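# Swap empty shelf bin for parts-filled bin

## Task

Lift the empty open bin out of its shelf slot and stand it upright on the table; then slide the open bin full of parts from the table into that freed slot, open side facing outward, with none of its parts spilled, tilting it if needed to clear the low board overhead. It must sit fully inserted behind the shelf's front lip, the parts of the other bins must stay in their own bins, and the robot must have released everything and backed away, with the result holding without the robot's help.

## Robot and tools

Robot: a single Franka FR3 arm with seven joints and a Robotiq 2F-140 parallel gripper. There is only one arm, so each row describes that arm and its gripper. The fingers point along the gripper's +z axis and open and close along its y axis.

Frame: the scene frame has its origin on the table surface directly beneath the arm base, +z up, and +y to the left when facing along +x. The base may be slightly tilted with respect to the table. Each result's state line reports end_effector_position (metres) and end_effector_quat_wxyz for the point between the closed finger pads. This readout can be off, more so when the arm is stretched far. With the fingers closed the tips extend about 33 mm past that point; fully open, about 9 mm. Closing also pushes the tips roughly 24 mm farther from the arm, so leave that gap above any surface.

execute_actions takes "actions", a list holding zero or one item, plus an optional boolean "pictures" (pictures are included by default). An empty list moves nothing and just reports the state. A wait is {"steps": N} with N up to 300 control steps (each 1/30 s), measured from the previous result, with your reply time counted toward it. A motion is {"rows": [...], "steps": N} with 1 to 15 rows and N up to 15 (15 if omitted). Each row is used for one step; if there are fewer rows than steps, the final row repeats. If a call is refused, nothing reaches the robot.

Each row has exactly 10 numbers, each between -1 and 1, in this order: arm/dfr3_joint1 (waist), arm/dfr3_joint2 (shoulder), arm/dfr3_joint3 (upper arm roll), arm/dfr3_joint4 (elbow), arm/dfr3_joint5 (forearm roll), arm/dfr3_joint6 (wrist pitch), arm/dfr3_joint7 (wrist roll), gripper/position, gripper/force_limit, gripper/speed.

The seven joint values are offsets, not targets. They are added to the joint angles printed in the most recent result that includes them. Before any such result exists in the scene, they are counted from the robot's current angles at the start of the action. They are never counted from the previous row. Scaling: 1.0 equals 1.427 rad for joints 1-4, 3.044 rad for joint 5, 2.596 rad for joint 6, and 3.91 rad for joint 7. Sending all zeros does not mean wait; it pulls the arm back to the reference angles. Stated joint ranges in rad: waist -2.744..2.744, shoulder -1.784..1.784, upper arm roll -2.901..2.901, elbow -3.042..-0.152, forearm roll -2.807..2.807, wrist pitch 0.544..4.517, wrist roll -3.016..3.016. A request more than 0.018 rad beyond a range end in the outward direction is refused. The actual stops may sit up to 0.018 rad either side of these values; a target past the real stop gets clipped, and the result then shows "joint sent to its limit" (possibly referring to an earlier action still running). If that message is absent, it does not prove there is more room.

The gripper values are absolute settings. position: +1 is fully open (140 mm), about -0.8 is where the pads touch, and -1 closes until blocked. force_limit: -1 is about 14 N, 0 about 60 N, +1 about 107 N. speed: -1 is about 30 mm/s, 0 about 140, +1 about 250.

Speed limits: every step, each joint target is held within a fixed distance of the measured angle (0.248 rad for joints 1-4, 0.677 for joint 5, 0.715 for joint 6, 1.54 for joint 7), and the targets are scaled back whenever they would place the gripper more than 70 mm from where it currently is. Large moves therefore take several calls. Between calls the arm keeps heading toward the last row's target until it nearly stops or a step is HELD.

Result lines: Joint positions (rad) and Joint velocities (rad/s) in column order; Joint torques (total drive output, nonzero even with no contact, with per-unit offsets and noise); External joint torques (estimated resistance to outside loads, including friction and any held weight, or "no reading"). HELD marks steps where your row was not fully sent. "joint command not followed" means the clearance check, which treats mounting blocks and posts as part of the arm, changed or blocked targets. object_status: 0 moving, 1 blocked while opening, 2 blocked while closing (a real grip), 3 reached the target or pads met (a thin item may still be held). After closing with -1, look for 2. position_measured is in counts, 3 fully open to 230 pads touching, not proportional to mm. Stopped fingers stay put until position changes by at least 0.01 or the object yields. To tighten a grip that reads 2, raise force_limit and also toggle position between -1 and -0.98.

Faults: contact torque at a joint's load limit (85 N m for joints 1-4, 11 N m for joints 5-7) or an external force of 85 N on the arm, gripper or held load (its weight included) halts the arm for 10 s and drops the remainder of the call. A MOTOR HOT line warns of heating from holding loads; ignoring it leads to an OVER-TEMPERATURE FAULT with the brakes on until cooled. Avoid every stop.

zoom_image: "camera" is one of cam_head_left, cam_head_right, cam_high, cam_low, cam_wrist (each 672x504); "region" is [x0, y0, x1, y1] in pixels with the origin at top left, at most 504 by 504. It enlarges the latest image. read_manual with section "licences" only returns licence text. finished_scene takes "scene", the current scene's number; it ends and grades the scene permanently. Replying without any tool call ends everything.

Cautions: nothing may leave the table, which counts as failure. Occasionally a held part gets a short tug or a loose object is nudged. Grip firmly, move gently, avoid dropping, slamming or shoving hard, keep the parts inside their bins, tilt the full bin to pass under the low board, and release and back away before ending the scene.

Each tool is called after "Emit:" in YAML: its name, and indented under it one key for each argument.

## Session

Emit:
execute_actions:
  actions: []

Scene clock: 0.00 s of 8100.00 s.
end_effector_position=(+0.0858, +0.2172, +0.2028) position_measured=3 object_status=3 end_effector_quat_wxyz=(+0.255, +0.961, +0.109, -0.020)
Joint positions: [ 1.353 -0.278  0.042 -2.696 -0.127  1.906 -0.365]
Joint velocities: [ 0.    -0.001  0.    -0.001 -0.001  0.    -0.001]
Joint torques (N m, as the joint torque sensors report them, + toward a larger angle): no reading
External joint torques (N m, as the arm's controller estimates them; a push from outside toward a larger angle lowers the number): no reading

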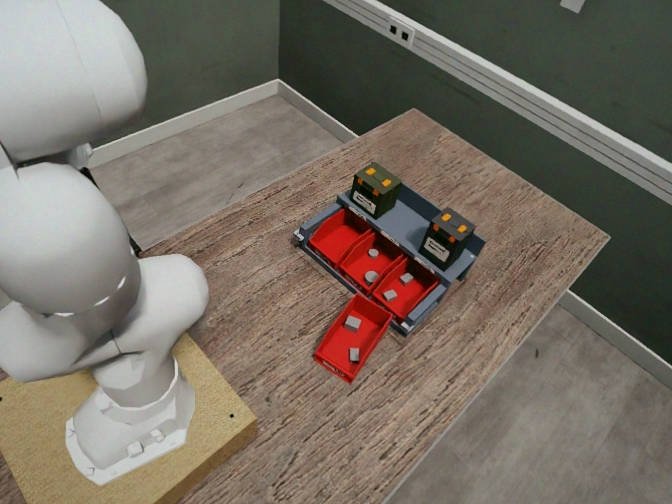

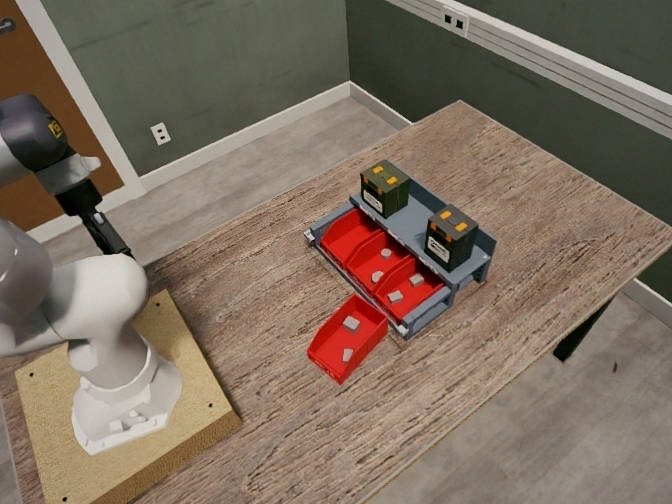

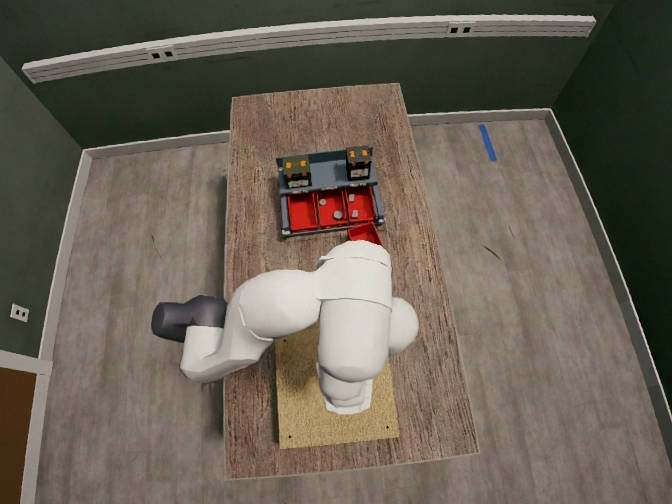

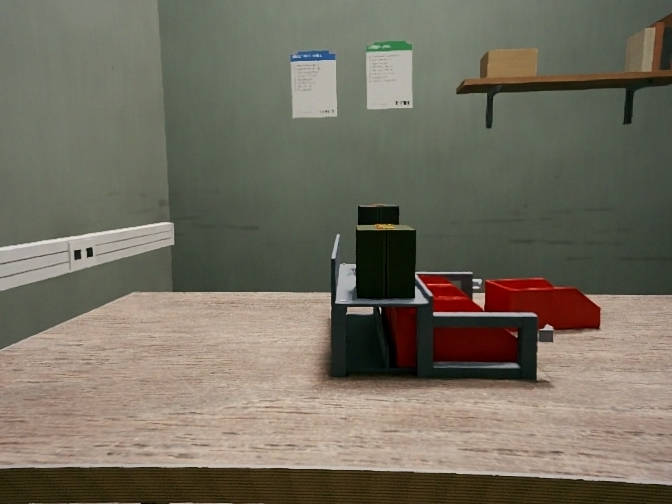

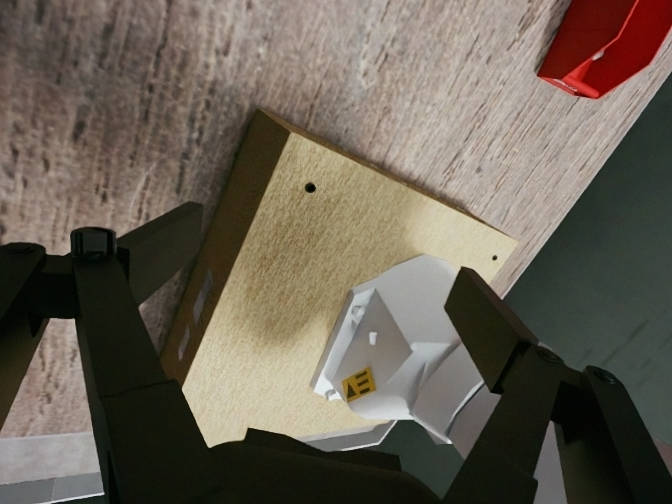

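Emit:
execute_actions:
  actions:
    - {"rows":[[-0.878,-0.029,-0.029,0.259,0.042,0.039,0.119,1,0,0]],"steps":15}
  pictures: false

Emit:
execute_actions:
  actions:
    - {"steps":60}

Scene clock: 7.37 s of 8100.00 s.
end_effector_position=(+0.2973, +0.3045, +0.3254) position_measured=3 object_status=3 end_effector_quat_wxyz=(+0.035, +0.953, -0.300, -0.009)
Joint positions: [ 0.843 -0.313  0.011 -2.363 -0.025  1.98  -0.13 ]
Joint velocities: [-1.368 -0.042 -0.106  0.285  0.098  0.117  0.442]
Joint torques (N m, as the joint torque sensors report them, + toward a larger angle): [  0.83 -18.82   0.42  22.78   1.4    1.97   0.34]
External joint torques (N m, as the arm's controller estimates them; a push from outside toward a larger angle lowers the number): [-2.14  0.25 -1.41  2.98  0.68  0.46  0.35]
Steps of this call (steps 1 to 90: nothing new was sent; then 3.87 s passed at rest; steps 91 to 105: all 15 steps of this action). Readings (joint positions | what the end effector reports):
91: [1.336 -0.277 0.045 -2.683 -0.118 1.907 -0.351] | position_measured=3 object_status=3
92: [1.309 -0.278 0.042 -2.656 -0.108 1.912 -0.334] | position_measured=3 object_status=3
94: [1.252 -0.284 0.034 -2.599 -0.090 1.924 -0.302] | position_measured=3 object_status=3
98: [1.134 -0.296 0.023 -2.488 -0.063 1.945 -0.243] | position_measured=3 object_status=3
105: the state above

Scene clock: 9.37 s of 8100.00 s.
end_effector_position=(+0.4498, +0.0278, +0.3414) position_measured=3 object_status=3 end_effector_quat_wxyz=(+0.003, +0.698, -0.716, -0.007)
Joint positions: [ 0.102 -0.317 -0.001 -2.328 -0.002  2.005  0.094]
Joint velocities: [-0.001 -0.001  0.002  0.001  0.001  0.     0.001]
Joint torques (N m, as the joint torque sensors report them, + toward a larger angle): [ -0.31 -21.65   0.01  26.61   1.49   3.02   0.12]
External joint torques (N m, as the arm's controller estimates them; a push from outside toward a larger angle lowers the number): [-0.56 -0.59 -0.05  2.52  0.77  0.55  0.12]
Steps of this call (steps 1 to 60: the robot went on to your last target). Readings (joint positions | what the end effector reports):
1: [0.795 -0.314 0.009 -2.355 -0.022 1.983 -0.116] | position_measured=3 object_status=3
2: [0.746 -0.315 0.008 -2.349 -0.019 1.986 -0.102] | position_measured=3 object_status=3
4: [0.649 -0.316 0.005 -2.340 -0.014 1.991 -0.078] | position_measured=3 object_status=3
8: [0.453 -0.316 0.002 -2.332 -0.009 1.998 -0.037] | position_measured=3 object_status=3
60: the state above
The arm was judged still, so your last target was given up. Only a new action makes it travel on or press farther. Fingers that are still opening or closing keep moving.

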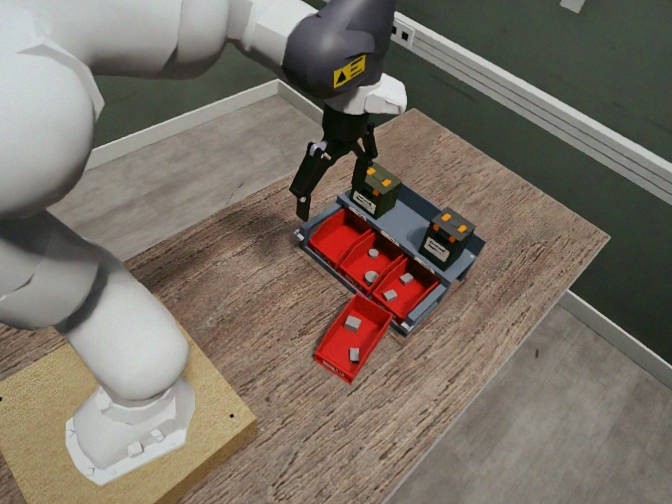

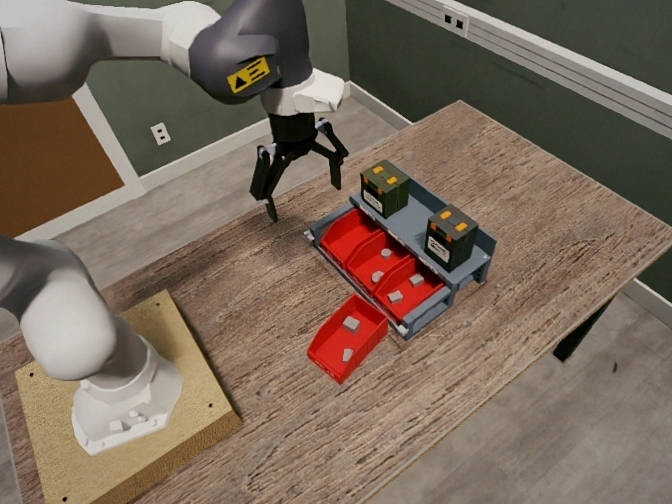

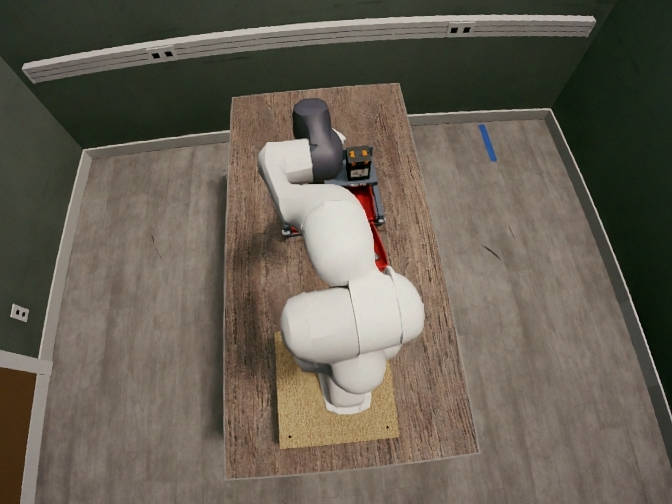

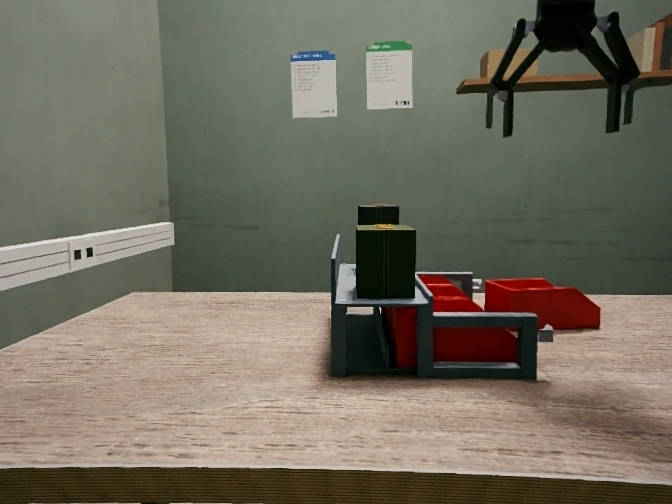

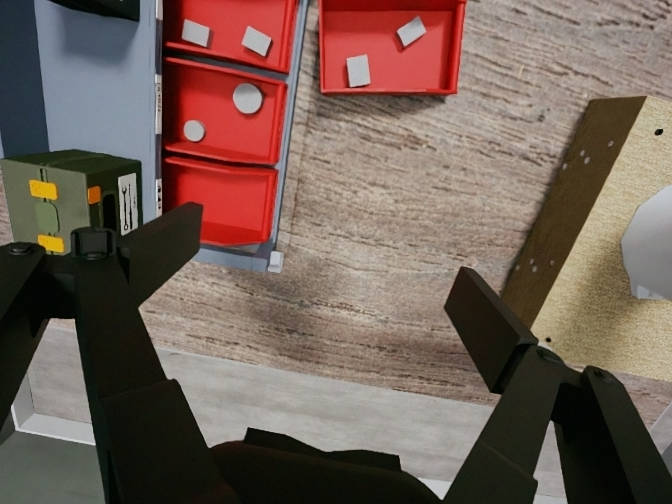

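Emit:
zoom_image:
  camera: "cam_low"
  region: [320, 200, 620, 400]

Emit:
zoom_image:
  camera: "cam_head_left"
  region: [280, 160, 500, 390]

Region (320, 200, 620, 400) of cam_low's 672x504 image, scaled by 1.680, with more detail than that image has.

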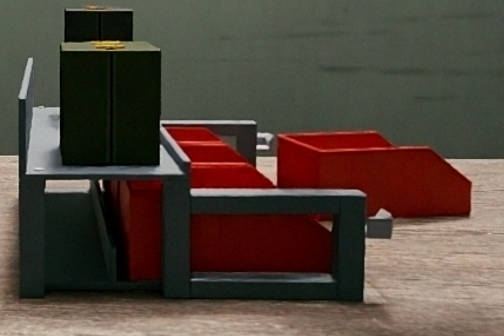

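Region (280, 160, 500, 390) of cam_head_left's 672x504 image, scaled by 2.191, with more detail than that image has; it fills the left 482 columns of this view, and the rest is white.

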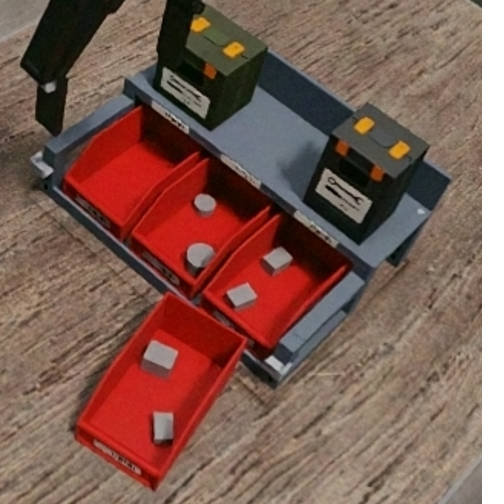

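Emit:
execute_actions:
  actions:
    - {"rows":[[0.113,0.369,0,0.062,0,0.171,0.035,0,0,0]],"steps":15}
  pictures: false

Emit:
execute_actions:
  actions:
    - {"steps":40}

Scene clock: 14.53 s of 8100.00 s.
end_effector_position=(+0.5052, +0.1159, +0.1468) position_measured=107 object_status=0 end_effector_quat_wxyz=(+0.031, +0.723, -0.689, -0.025)
Joint positions: [ 0.261  0.208  0.    -2.249 -0.002  2.385  0.181]
Joint velocities: [ 0.034  0.248 -0.    -0.001  0.001  0.32   0.143]
Joint torques (N m, as the joint torque sensors report them, + toward a larger angle): [ -0.19 -44.98  -0.18  26.78   0.64   4.03   0.23]
External joint torques (N m, as the arm's controller estimates them; a push from outside toward a larger angle lowers the number): [ 0.66  3.3   0.63 -0.69  0.06  0.61  0.22]
Steps of this call (steps 1 to 90: nothing new was sent; then 1.67 s passed at rest; steps 91 to 105: all 15 steps of this action). Readings (joint positions | what the end effector reports):
91: [0.113 -0.304 -0.006 -2.319 -0.002 2.028 0.098] | position_measured=3 object_status=0
92: [0.131 -0.275 -0.008 -2.305 -0.002 2.062 0.104] | position_measured=9 object_status=0
94: [0.168 -0.208 -0.007 -2.282 -0.002 2.128 0.115] | position_measured=24 object_status=0
98: [0.223 -0.037 -0.003 -2.252 -0.002 2.247 0.139] | position_measured=54 object_status=0
105: the state above

Scene clock: 15.87 s of 8100.00 s.
end_effector_position=(+0.5272, +0.1215, +0.1520) position_measured=129 object_status=3 end_effector_quat_wxyz=(+0.004, +0.709, -0.705, -0.007)
Joint positions: [ 0.261  0.212  0.    -2.242 -0.002  2.447  0.224]
Joint velocities: [ 0.    -0.    -0.001  0.    -0.001  0.001  0.004]
Joint torques (N m, as the joint torque sensors report them, + toward a larger angle): [  1.5  -35.77   0.4   21.63   0.52   3.09   0.23]
External joint torques (N m, as the arm's controller estimates them; a push from outside toward a larger angle lowers the number): [ 1.14 -0.42 -0.11  1.36  0.03  0.65  0.23]
Steps of this call (steps 1 to 30: the robot went on to your last target; steps 31 to 40: nothing new was sent). Readings (joint positions | what the end effector reports):
1: [0.261 0.213 0.000 -2.249 -0.002 2.395 0.186] | position_measured=115 object_status=0
2: [0.261 0.214 0.000 -2.248 -0.002 2.404 0.190] | position_measured=122 object_status=0
4: [0.261 0.213 0.000 -2.245 -0.002 2.418 0.197] | position_measured=129 object_status=0
8: [0.261 0.212 0.000 -2.242 -0.002 2.434 0.206] | position_measured=129 object_status=0
40: the state above
The arm was judged still, so your last target was given up. Only a new action makes it travel on or press farther. Fingers that are still opening or closing keep moving.

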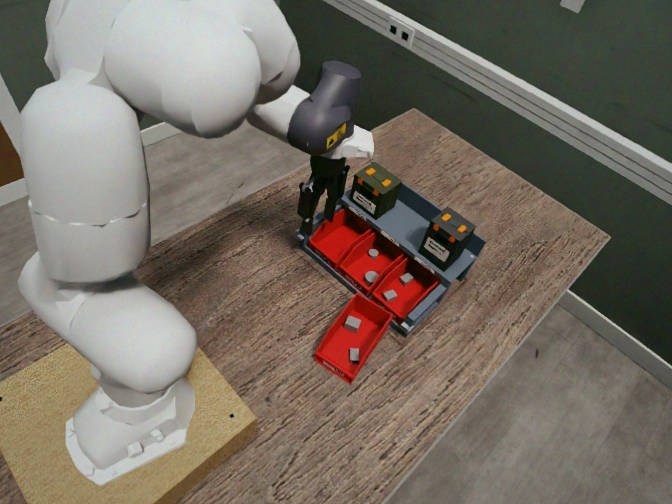

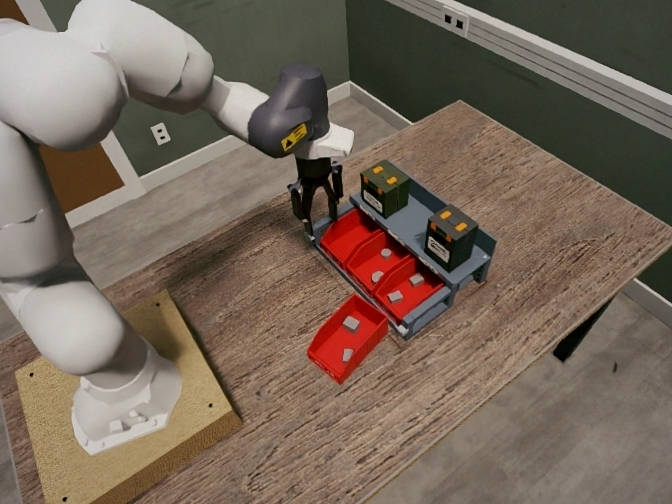

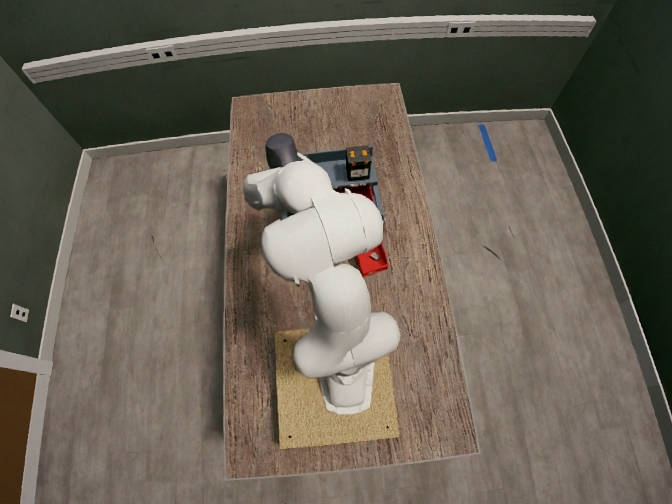

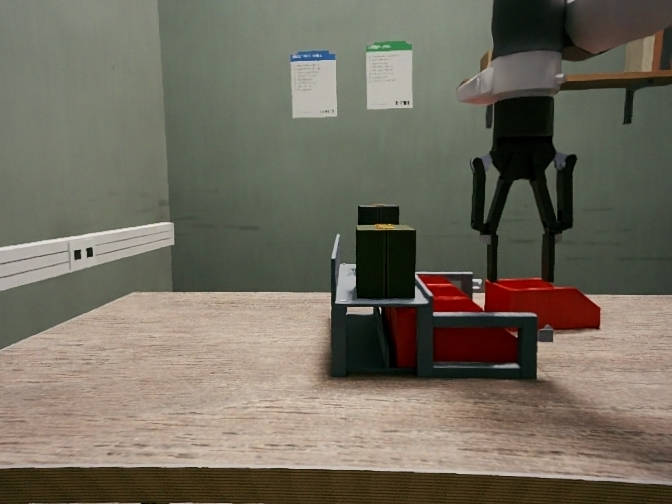

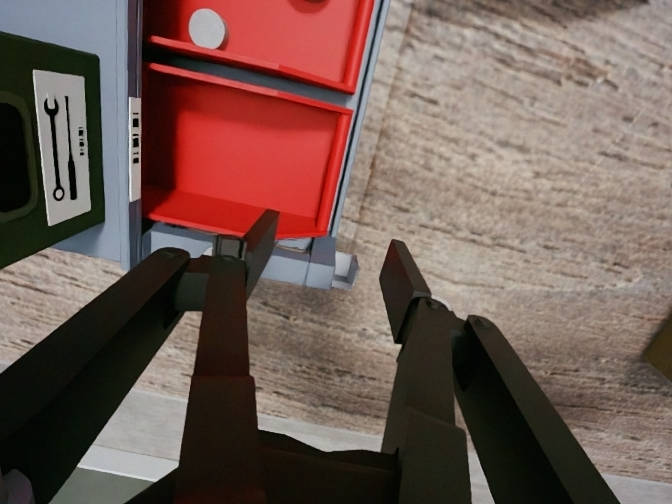

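Emit:
execute_actions:
  actions:
    - {"rows":[[0,0.088,0,-0.0065,0,0.054,0,0,0,0]],"steps":15}
  pictures: false

Emit:
execute_actions:
  actions:
    - {"steps":25}

Scene clock: 18.20 s of 8100.00 s.
end_effector_position=(+0.5229, +0.1212, +0.0897) position_measured=129 object_status=3 end_effector_quat_wxyz=(+0.008, +0.709, -0.705, -0.010)
Joint positions: [ 0.261  0.34   0.    -2.253 -0.002  2.577  0.225]
Joint velocities: [-0.001  0.    -0.     0.001  0.     0.049 -0.   ]
Joint torques (N m, as the joint torque sensors report them, + toward a larger angle): [  0.66 -37.76   0.44  20.9    0.45   2.92  -0.09]
External joint torques (N m, as the arm's controller estimates them; a push from outside toward a larger angle lowers the number): [ 0.39 -0.54 -0.08  2.66  0.05  0.52 -0.09]
Steps of this call (steps 1 to 55: nothing new was sent; steps 56 to 70: all 15 steps of this action). Readings (joint positions | what the end effector reports):
56: [0.261 0.224 0.000 -2.238 -0.002 2.468 0.225] | position_measured=129 object_status=3
57: [0.261 0.252 0.000 -2.236 -0.002 2.493 0.225] | position_measured=129 object_status=3
59: [0.261 0.303 0.000 -2.244 -0.002 2.523 0.225] | position_measured=129 object_status=3
63: [0.261 0.340 0.000 -2.254 -0.002 2.553 0.225] | position_measured=129 object_status=3
70: the state above

Scene clock: 19.03 s of 8100.00 s.
end_effector_position=(+0.5253, +0.1218, +0.0904) position_measured=129 object_status=3 end_effector_quat_wxyz=(+0.004, +0.709, -0.705, -0.008)
Joint positions: [ 0.261  0.34   0.    -2.253 -0.002  2.584  0.225]
Joint velocities: [ 0.001 -0.001  0.    -0.001 -0.     0.    -0.001]
Joint torques (N m, as the joint torque sensors report them, + toward a larger angle): [  0.69 -37.74   0.85  20.56   0.36   2.94  -0.1 ]
External joint torques (N m, as the arm's controller estimates them; a push from outside toward a larger angle lowers the number): [ 0.21 -0.33  0.14  2.2  -0.03  0.5  -0.1 ]
Steps of this call (steps 1 to 15: the robot went on to your last target; steps 16 to 25: nothing new was sent). Readings (joint positions | what the end effector reports):
1: [0.261 0.340 0.000 -2.253 -0.002 2.578 0.225] | position_measured=129 object_status=3
2: [0.261 0.340 0.000 -2.253 -0.002 2.579 0.225] | position_measured=129 object_status=3
4: [0.261 0.340 0.000 -2.253 -0.002 2.581 0.225] | position_measured=129 object_status=3
8: [0.261 0.340 0.000 -2.253 -0.002 2.583 0.225] | position_measured=129 object_status=3
25: the state above
The arm was judged still, so your last target was given up. Only a new action makes it travel on or press farther. Fingers that are still opening or closing keep moving.

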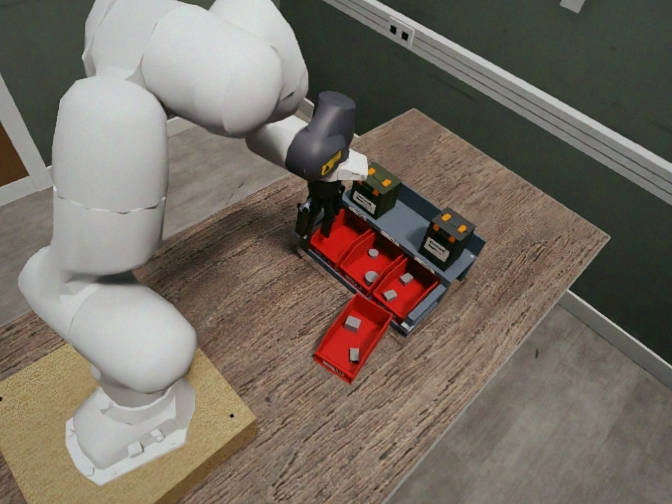

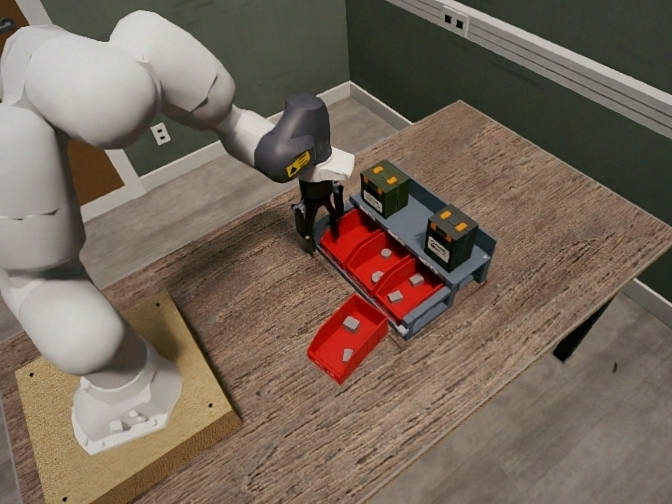

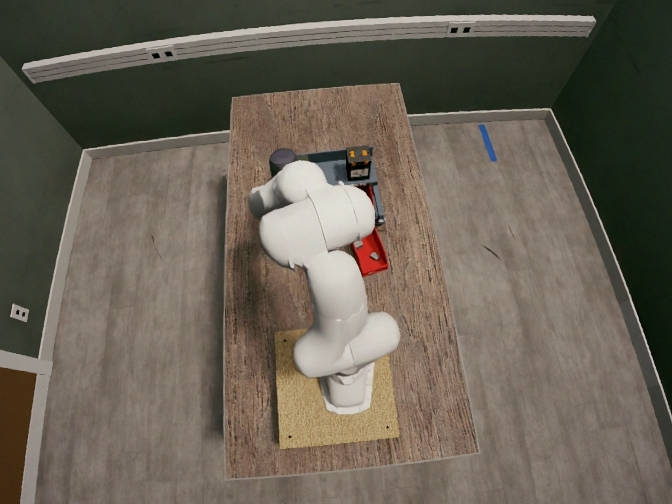

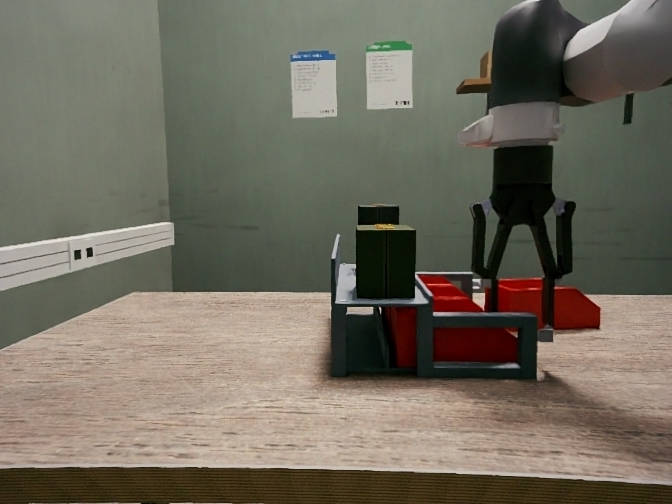

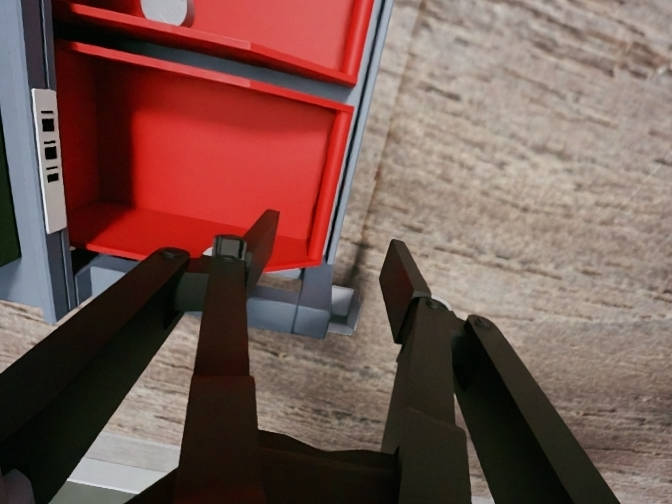

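Emit:
execute_actions:
  actions:
    - {"rows":[[-0.036,0,0,0,0,0.003,-0.013,-0.3,0,0]],"steps":15}
  pictures: false

Emit:
execute_actions:
  actions:
    - {"steps":15}

Emit:
zoom_image:
  camera: "cam_head_left"
  region: [270, 170, 410, 300]

Emit:
zoom_image:
  camera: "cam_low"
  region: [400, 260, 620, 400]

Scene clock: 24.10 s of 8100.00 s.
end_effector_position=(+0.5326, +0.0942, +0.0906) position_measured=167 object_status=3 end_effector_quat_wxyz=(+0.002, +0.703, -0.711, -0.006)
Joint positions: [ 0.21   0.34  -0.001 -2.253 -0.002  2.59   0.188]
Joint velocities: [ 0.     0.    -0.     0.     0.     0.002 -0.031]
Joint torques (N m, as the joint torque sensors report them, + toward a larger angle): [  0.36 -36.47   1.16  20.17   0.4    2.93  -0.38]
External joint torques (N m, as the arm's controller estimates them; a push from outside toward a larger angle lowers the number): [ 0.09  0.95  0.64  1.81 -0.01  0.48 -0.38]
Steps of this call (steps 1 to 90: nothing new was sent; then 1.57 s passed at rest; steps 91 to 105: all 15 steps of this action). Readings (joint positions | what the end effector reports):
91: [0.254 0.340 0.005 -2.253 -0.002 2.585 0.221] | position_measured=129 object_status=0
92: [0.243 0.340 0.006 -2.253 -0.002 2.586 0.217] | position_measured=134 object_status=0
94: [0.225 0.340 0.002 -2.253 -0.002 2.587 0.209] | position_measured=149 object_status=0
98: [0.210 0.340 -0.002 -2.253 -0.002 2.589 0.199] | position_measured=167 object_status=0
105: the state above

Scene clock: 24.60 s of 8100.00 s.
end_effector_position=(+0.5327, +0.0942, +0.0906) position_measured=167 object_status=3 end_effector_quat_wxyz=(+0.002, +0.706, -0.708, -0.006)
Joint positions: [ 0.21   0.34  -0.001 -2.253 -0.002  2.59   0.181]
Joint velocities: [-0.    -0.001 -0.    -0.001  0.001 -0.    -0.004]
Joint torques (N m, as the joint torque sensors report them, + toward a larger angle): [  1.08 -36.08   1.38  18.54   0.42   2.9   -0.28]
External joint torques (N m, as the arm's controller estimates them; a push from outside toward a larger angle lowers the number): [ 0.74  1.24  0.81  0.23  0.02  0.46 -0.28]
Steps of this call (steps 1 to 15: the robot went on to your last target). Readings (joint positions | what the end effector reports):
1: [0.210 0.340 -0.001 -2.253 -0.002 2.590 0.188] | position_measured=167 object_status=3
2: [0.210 0.340 -0.001 -2.253 -0.002 2.590 0.187] | position_measured=167 object_status=3
4: [0.210 0.340 -0.001 -2.253 -0.002 2.590 0.185] | position_measured=167 object_status=3
8: [0.210 0.340 -0.001 -2.253 -0.002 2.590 0.183] | position_measured=167 object_status=3
15: the state above
The arm was judged still, so your last target was given up. Only a new action makes it travel on or press farther. Fingers that are still opening or closing keep moving.

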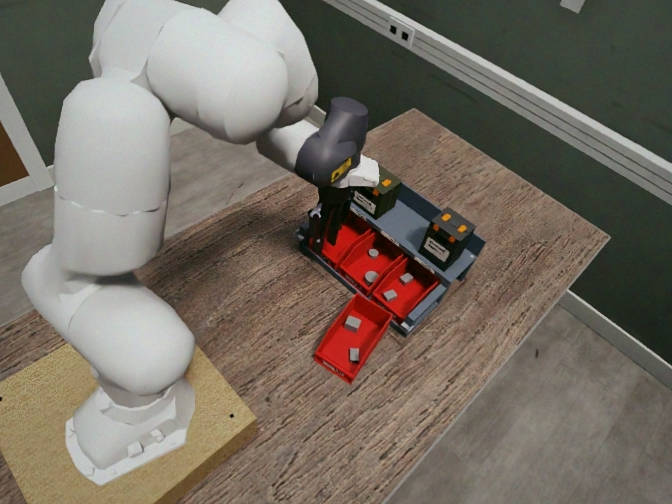

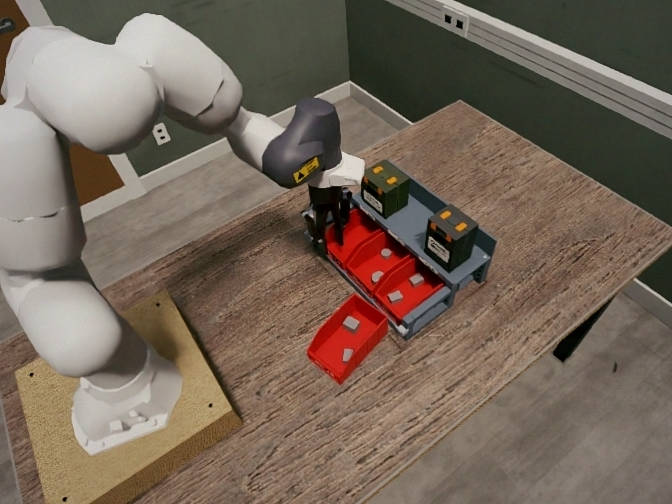

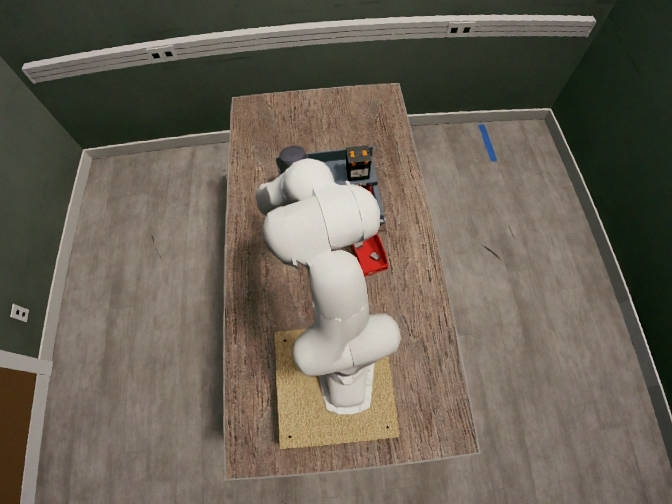

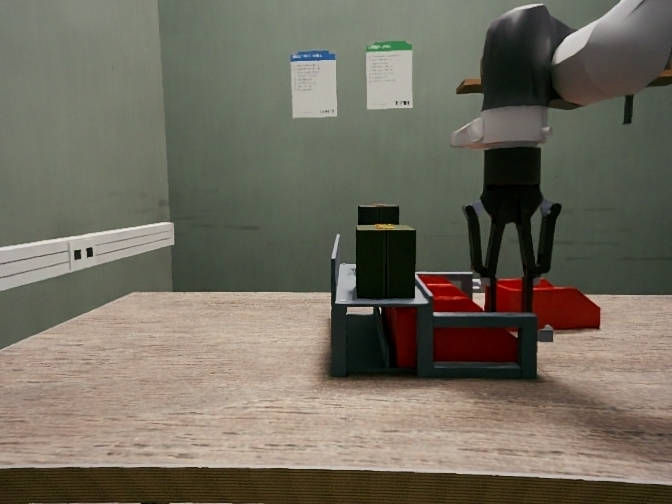

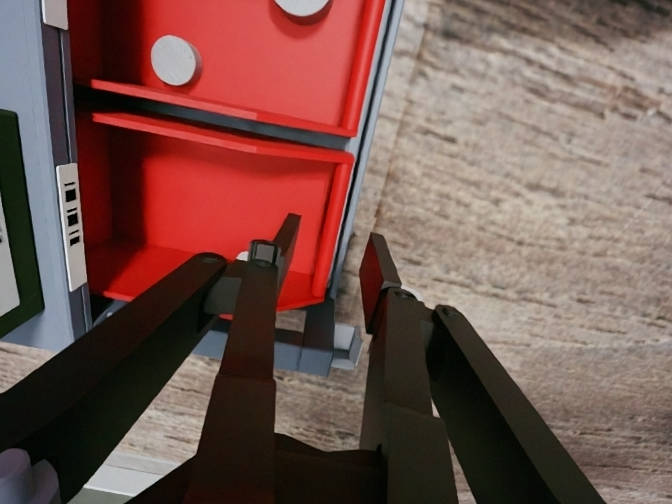

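Region (270, 170, 410, 300) of cam_head_left's 672x504 image, scaled by 3.600, with more detail than that image has; it fills the top 468 rows of this view, and the rest is white.

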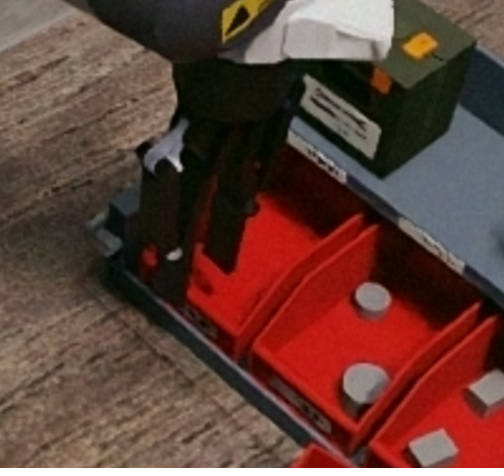

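Region (400, 260, 620, 400) of cam_low's 672x504 image, scaled by 2.291, with more detail than that image has; it fills the top 321 rows of this view, and the rest is white.

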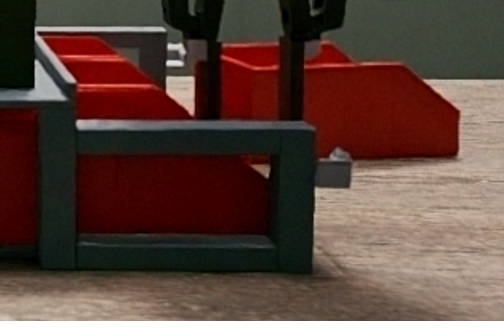

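Emit:
execute_actions:
  actions:
    - {"rows":[[0,0.023,0,0.001,0,0.012,0,-0.55,0,0]],"steps":15}

Emit:
zoom_image:
  camera: "cam_head_left"
  region: [270, 170, 410, 300]

Scene clock: 27.70 s of 8100.00 s.
end_effector_position=(+0.5316, +0.0943, +0.0767) position_measured=199 object_status=3 end_effector_quat_wxyz=(+0.003, +0.707, -0.708, -0.007)
Joint positions: [ 0.21   0.371 -0.001 -2.251 -0.002  2.617  0.18 ]
Joint velocities: [-0.001  0.001 -0.     0.001 -0.001  0.01   0.   ]
Joint torques (N m, as the joint torque sensors report them, + toward a larger angle): [  1.09 -36.05   0.21  18.79   0.4    2.94   0.07]
External joint torques (N m, as the arm's controller estimates them; a push from outside toward a larger angle lowers the number): [ 0.77  1.85 -0.37  0.83  0.02  0.49  0.07]
Steps of this call (steps 1 to 78: nothing new was sent; steps 79 to 93: all 15 steps of this action). Readings (joint positions | what the end effector reports):
79: [0.210 0.343 -0.001 -2.252 -0.002 2.595 0.180] | position_measured=167 object_status=0
80: [0.210 0.350 -0.001 -2.251 -0.002 2.600 0.180] | position_measured=173 object_status=0
82: [0.210 0.362 -0.001 -2.251 -0.002 2.606 0.180] | position_measured=188 object_status=0
86: [0.210 0.371 -0.001 -2.251 -0.002 2.612 0.180] | position_measured=199 object_status=0
93: the state above

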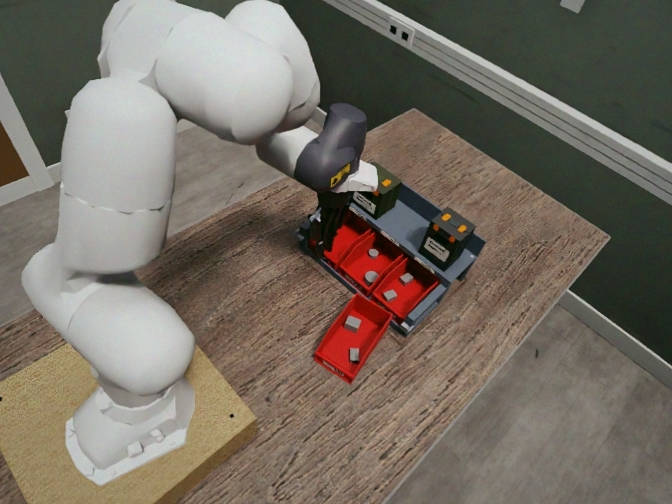

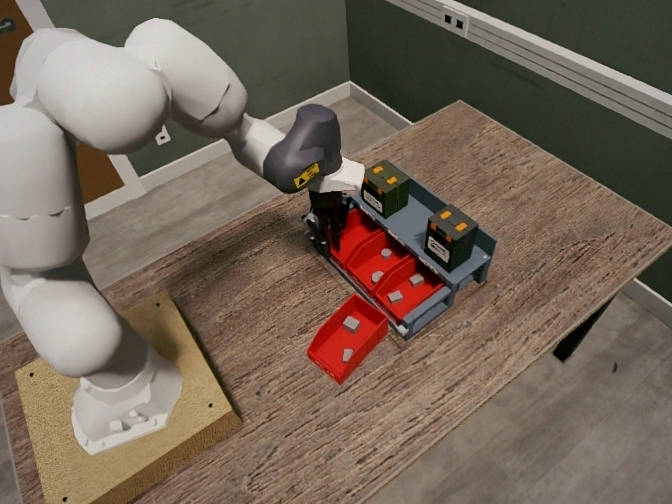

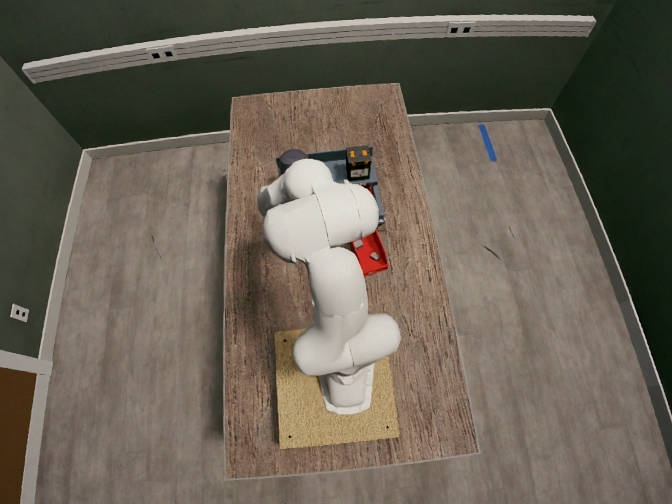

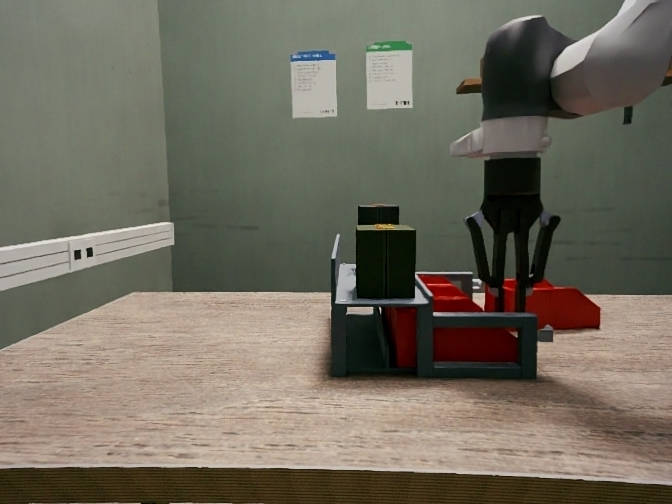

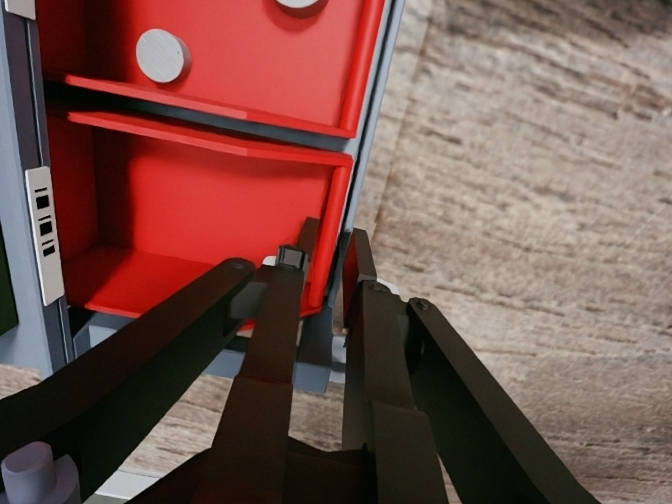

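Region (270, 170, 410, 300) of cam_head_left's 672x504 image, scaled by 3.600, with more detail than that image has; it fills the top 468 rows of this view, and the rest is white.

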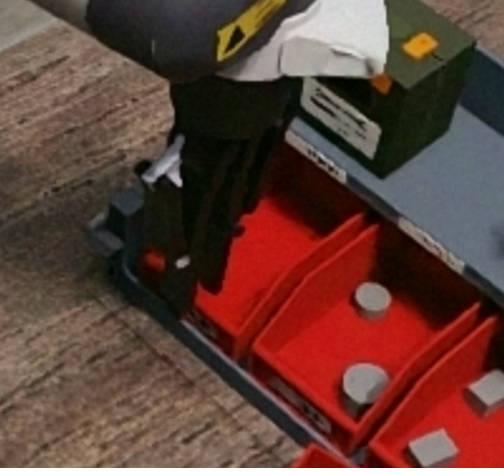

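Down 10 mm more.

Emit:
execute_actions:
  actions:
    - {"rows":[[0,0.017,0,0.001,0,0.012,0,-0.55,0,0]],"steps":15}

Emit:
zoom_image:
  camera: "cam_head_left"
  region: [270, 170, 410, 300]

Scene clock: 29.10 s of 8100.00 s.
end_effector_position=(+0.5332, +0.0946, +0.0675) position_measured=199 object_status=3 end_effector_quat_wxyz=(+0.000, +0.707, -0.708, -0.005)
Joint positions: [ 0.21   0.393 -0.001 -2.25  -0.002  2.644  0.18 ]
Joint velocities: [ 0.     0.001 -0.    -0.    -0.001  0.009  0.   ]
Joint torques (N m, as the joint torque sensors report them, + toward a larger angle): [  0.83 -35.44   0.75  18.41   0.24   2.9   -0.1 ]
External joint torques (N m, as the arm's controller estimates them; a push from outside toward a larger angle lowers the number): [ 0.63  2.8   0.27  0.78 -0.13  0.43 -0.1 ]
Steps of this call (steps 1 to 15: the robot went on to your last target; steps 16 to 27: nothing new was sent; steps 28 to 42: all 15 steps of this action). Readings (joint positions | what the end effector reports):
28: [0.210 0.373 -0.001 -2.251 -0.002 2.623 0.180] | position_measured=199 object_status=3
29: [0.210 0.378 -0.001 -2.250 -0.002 2.628 0.180] | position_measured=199 object_status=3
31: [0.210 0.387 -0.001 -2.250 -0.002 2.633 0.180] | position_measured=199 object_status=3
35: [0.210 0.393 -0.001 -2.250 -0.002 2.640 0.180] | position_measured=199 object_status=3
42: the state above

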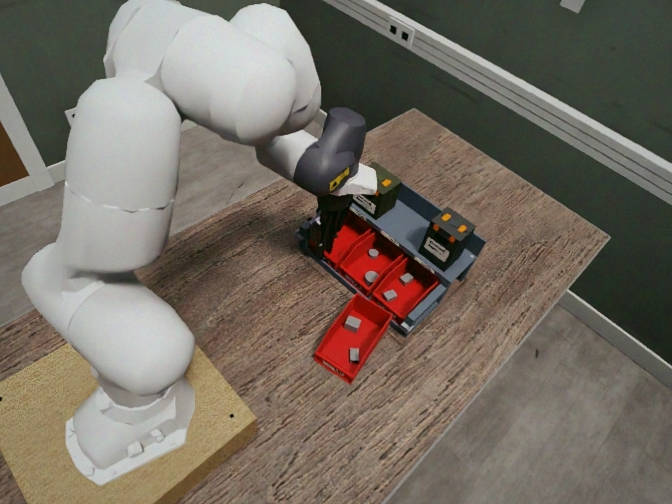

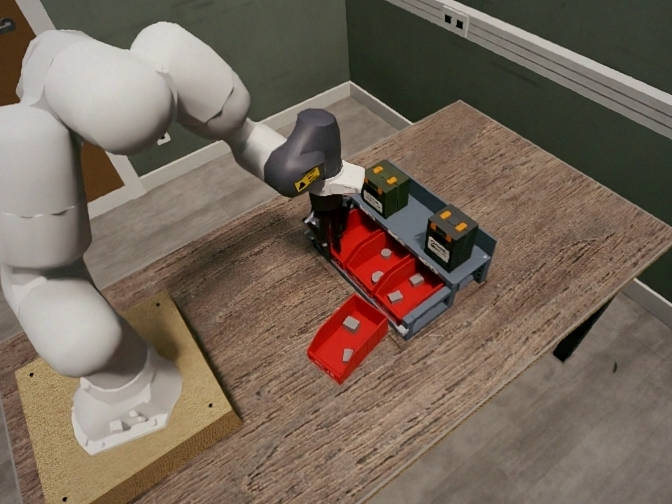

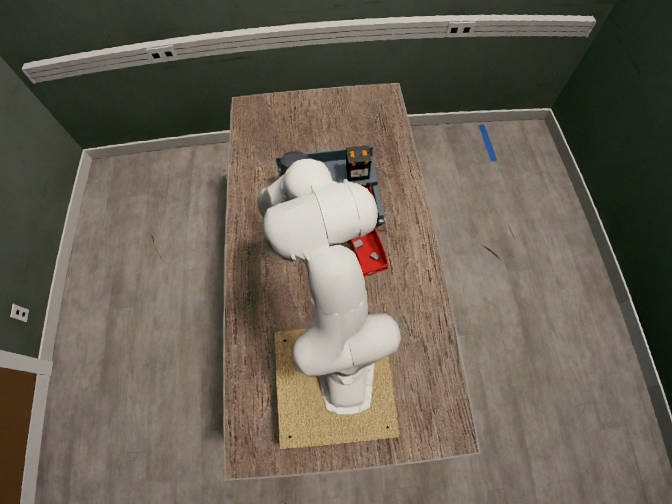

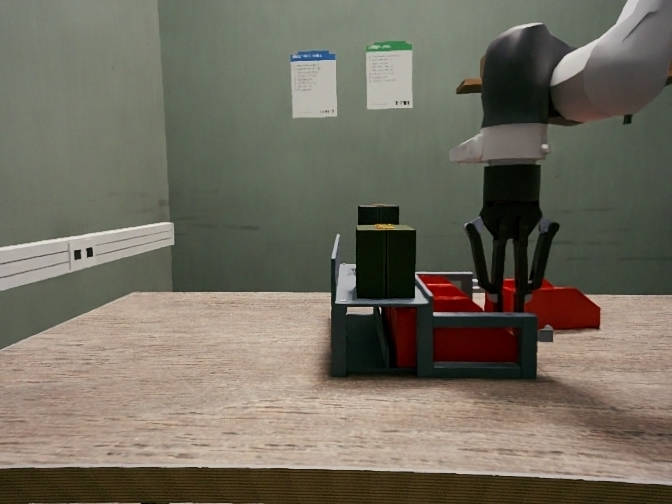

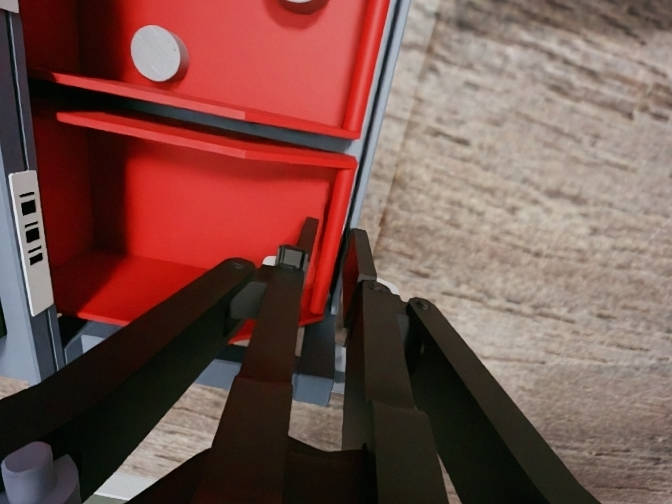

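Region (270, 170, 410, 300) of cam_head_left's 672x504 image, scaled by 3.600, with more detail than that image has; it fills the top 468 rows of this view, and the rest is white.

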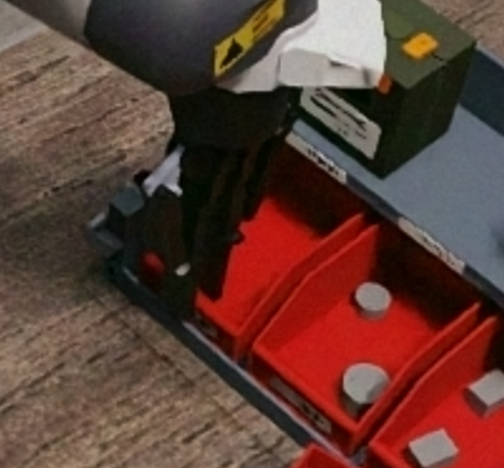

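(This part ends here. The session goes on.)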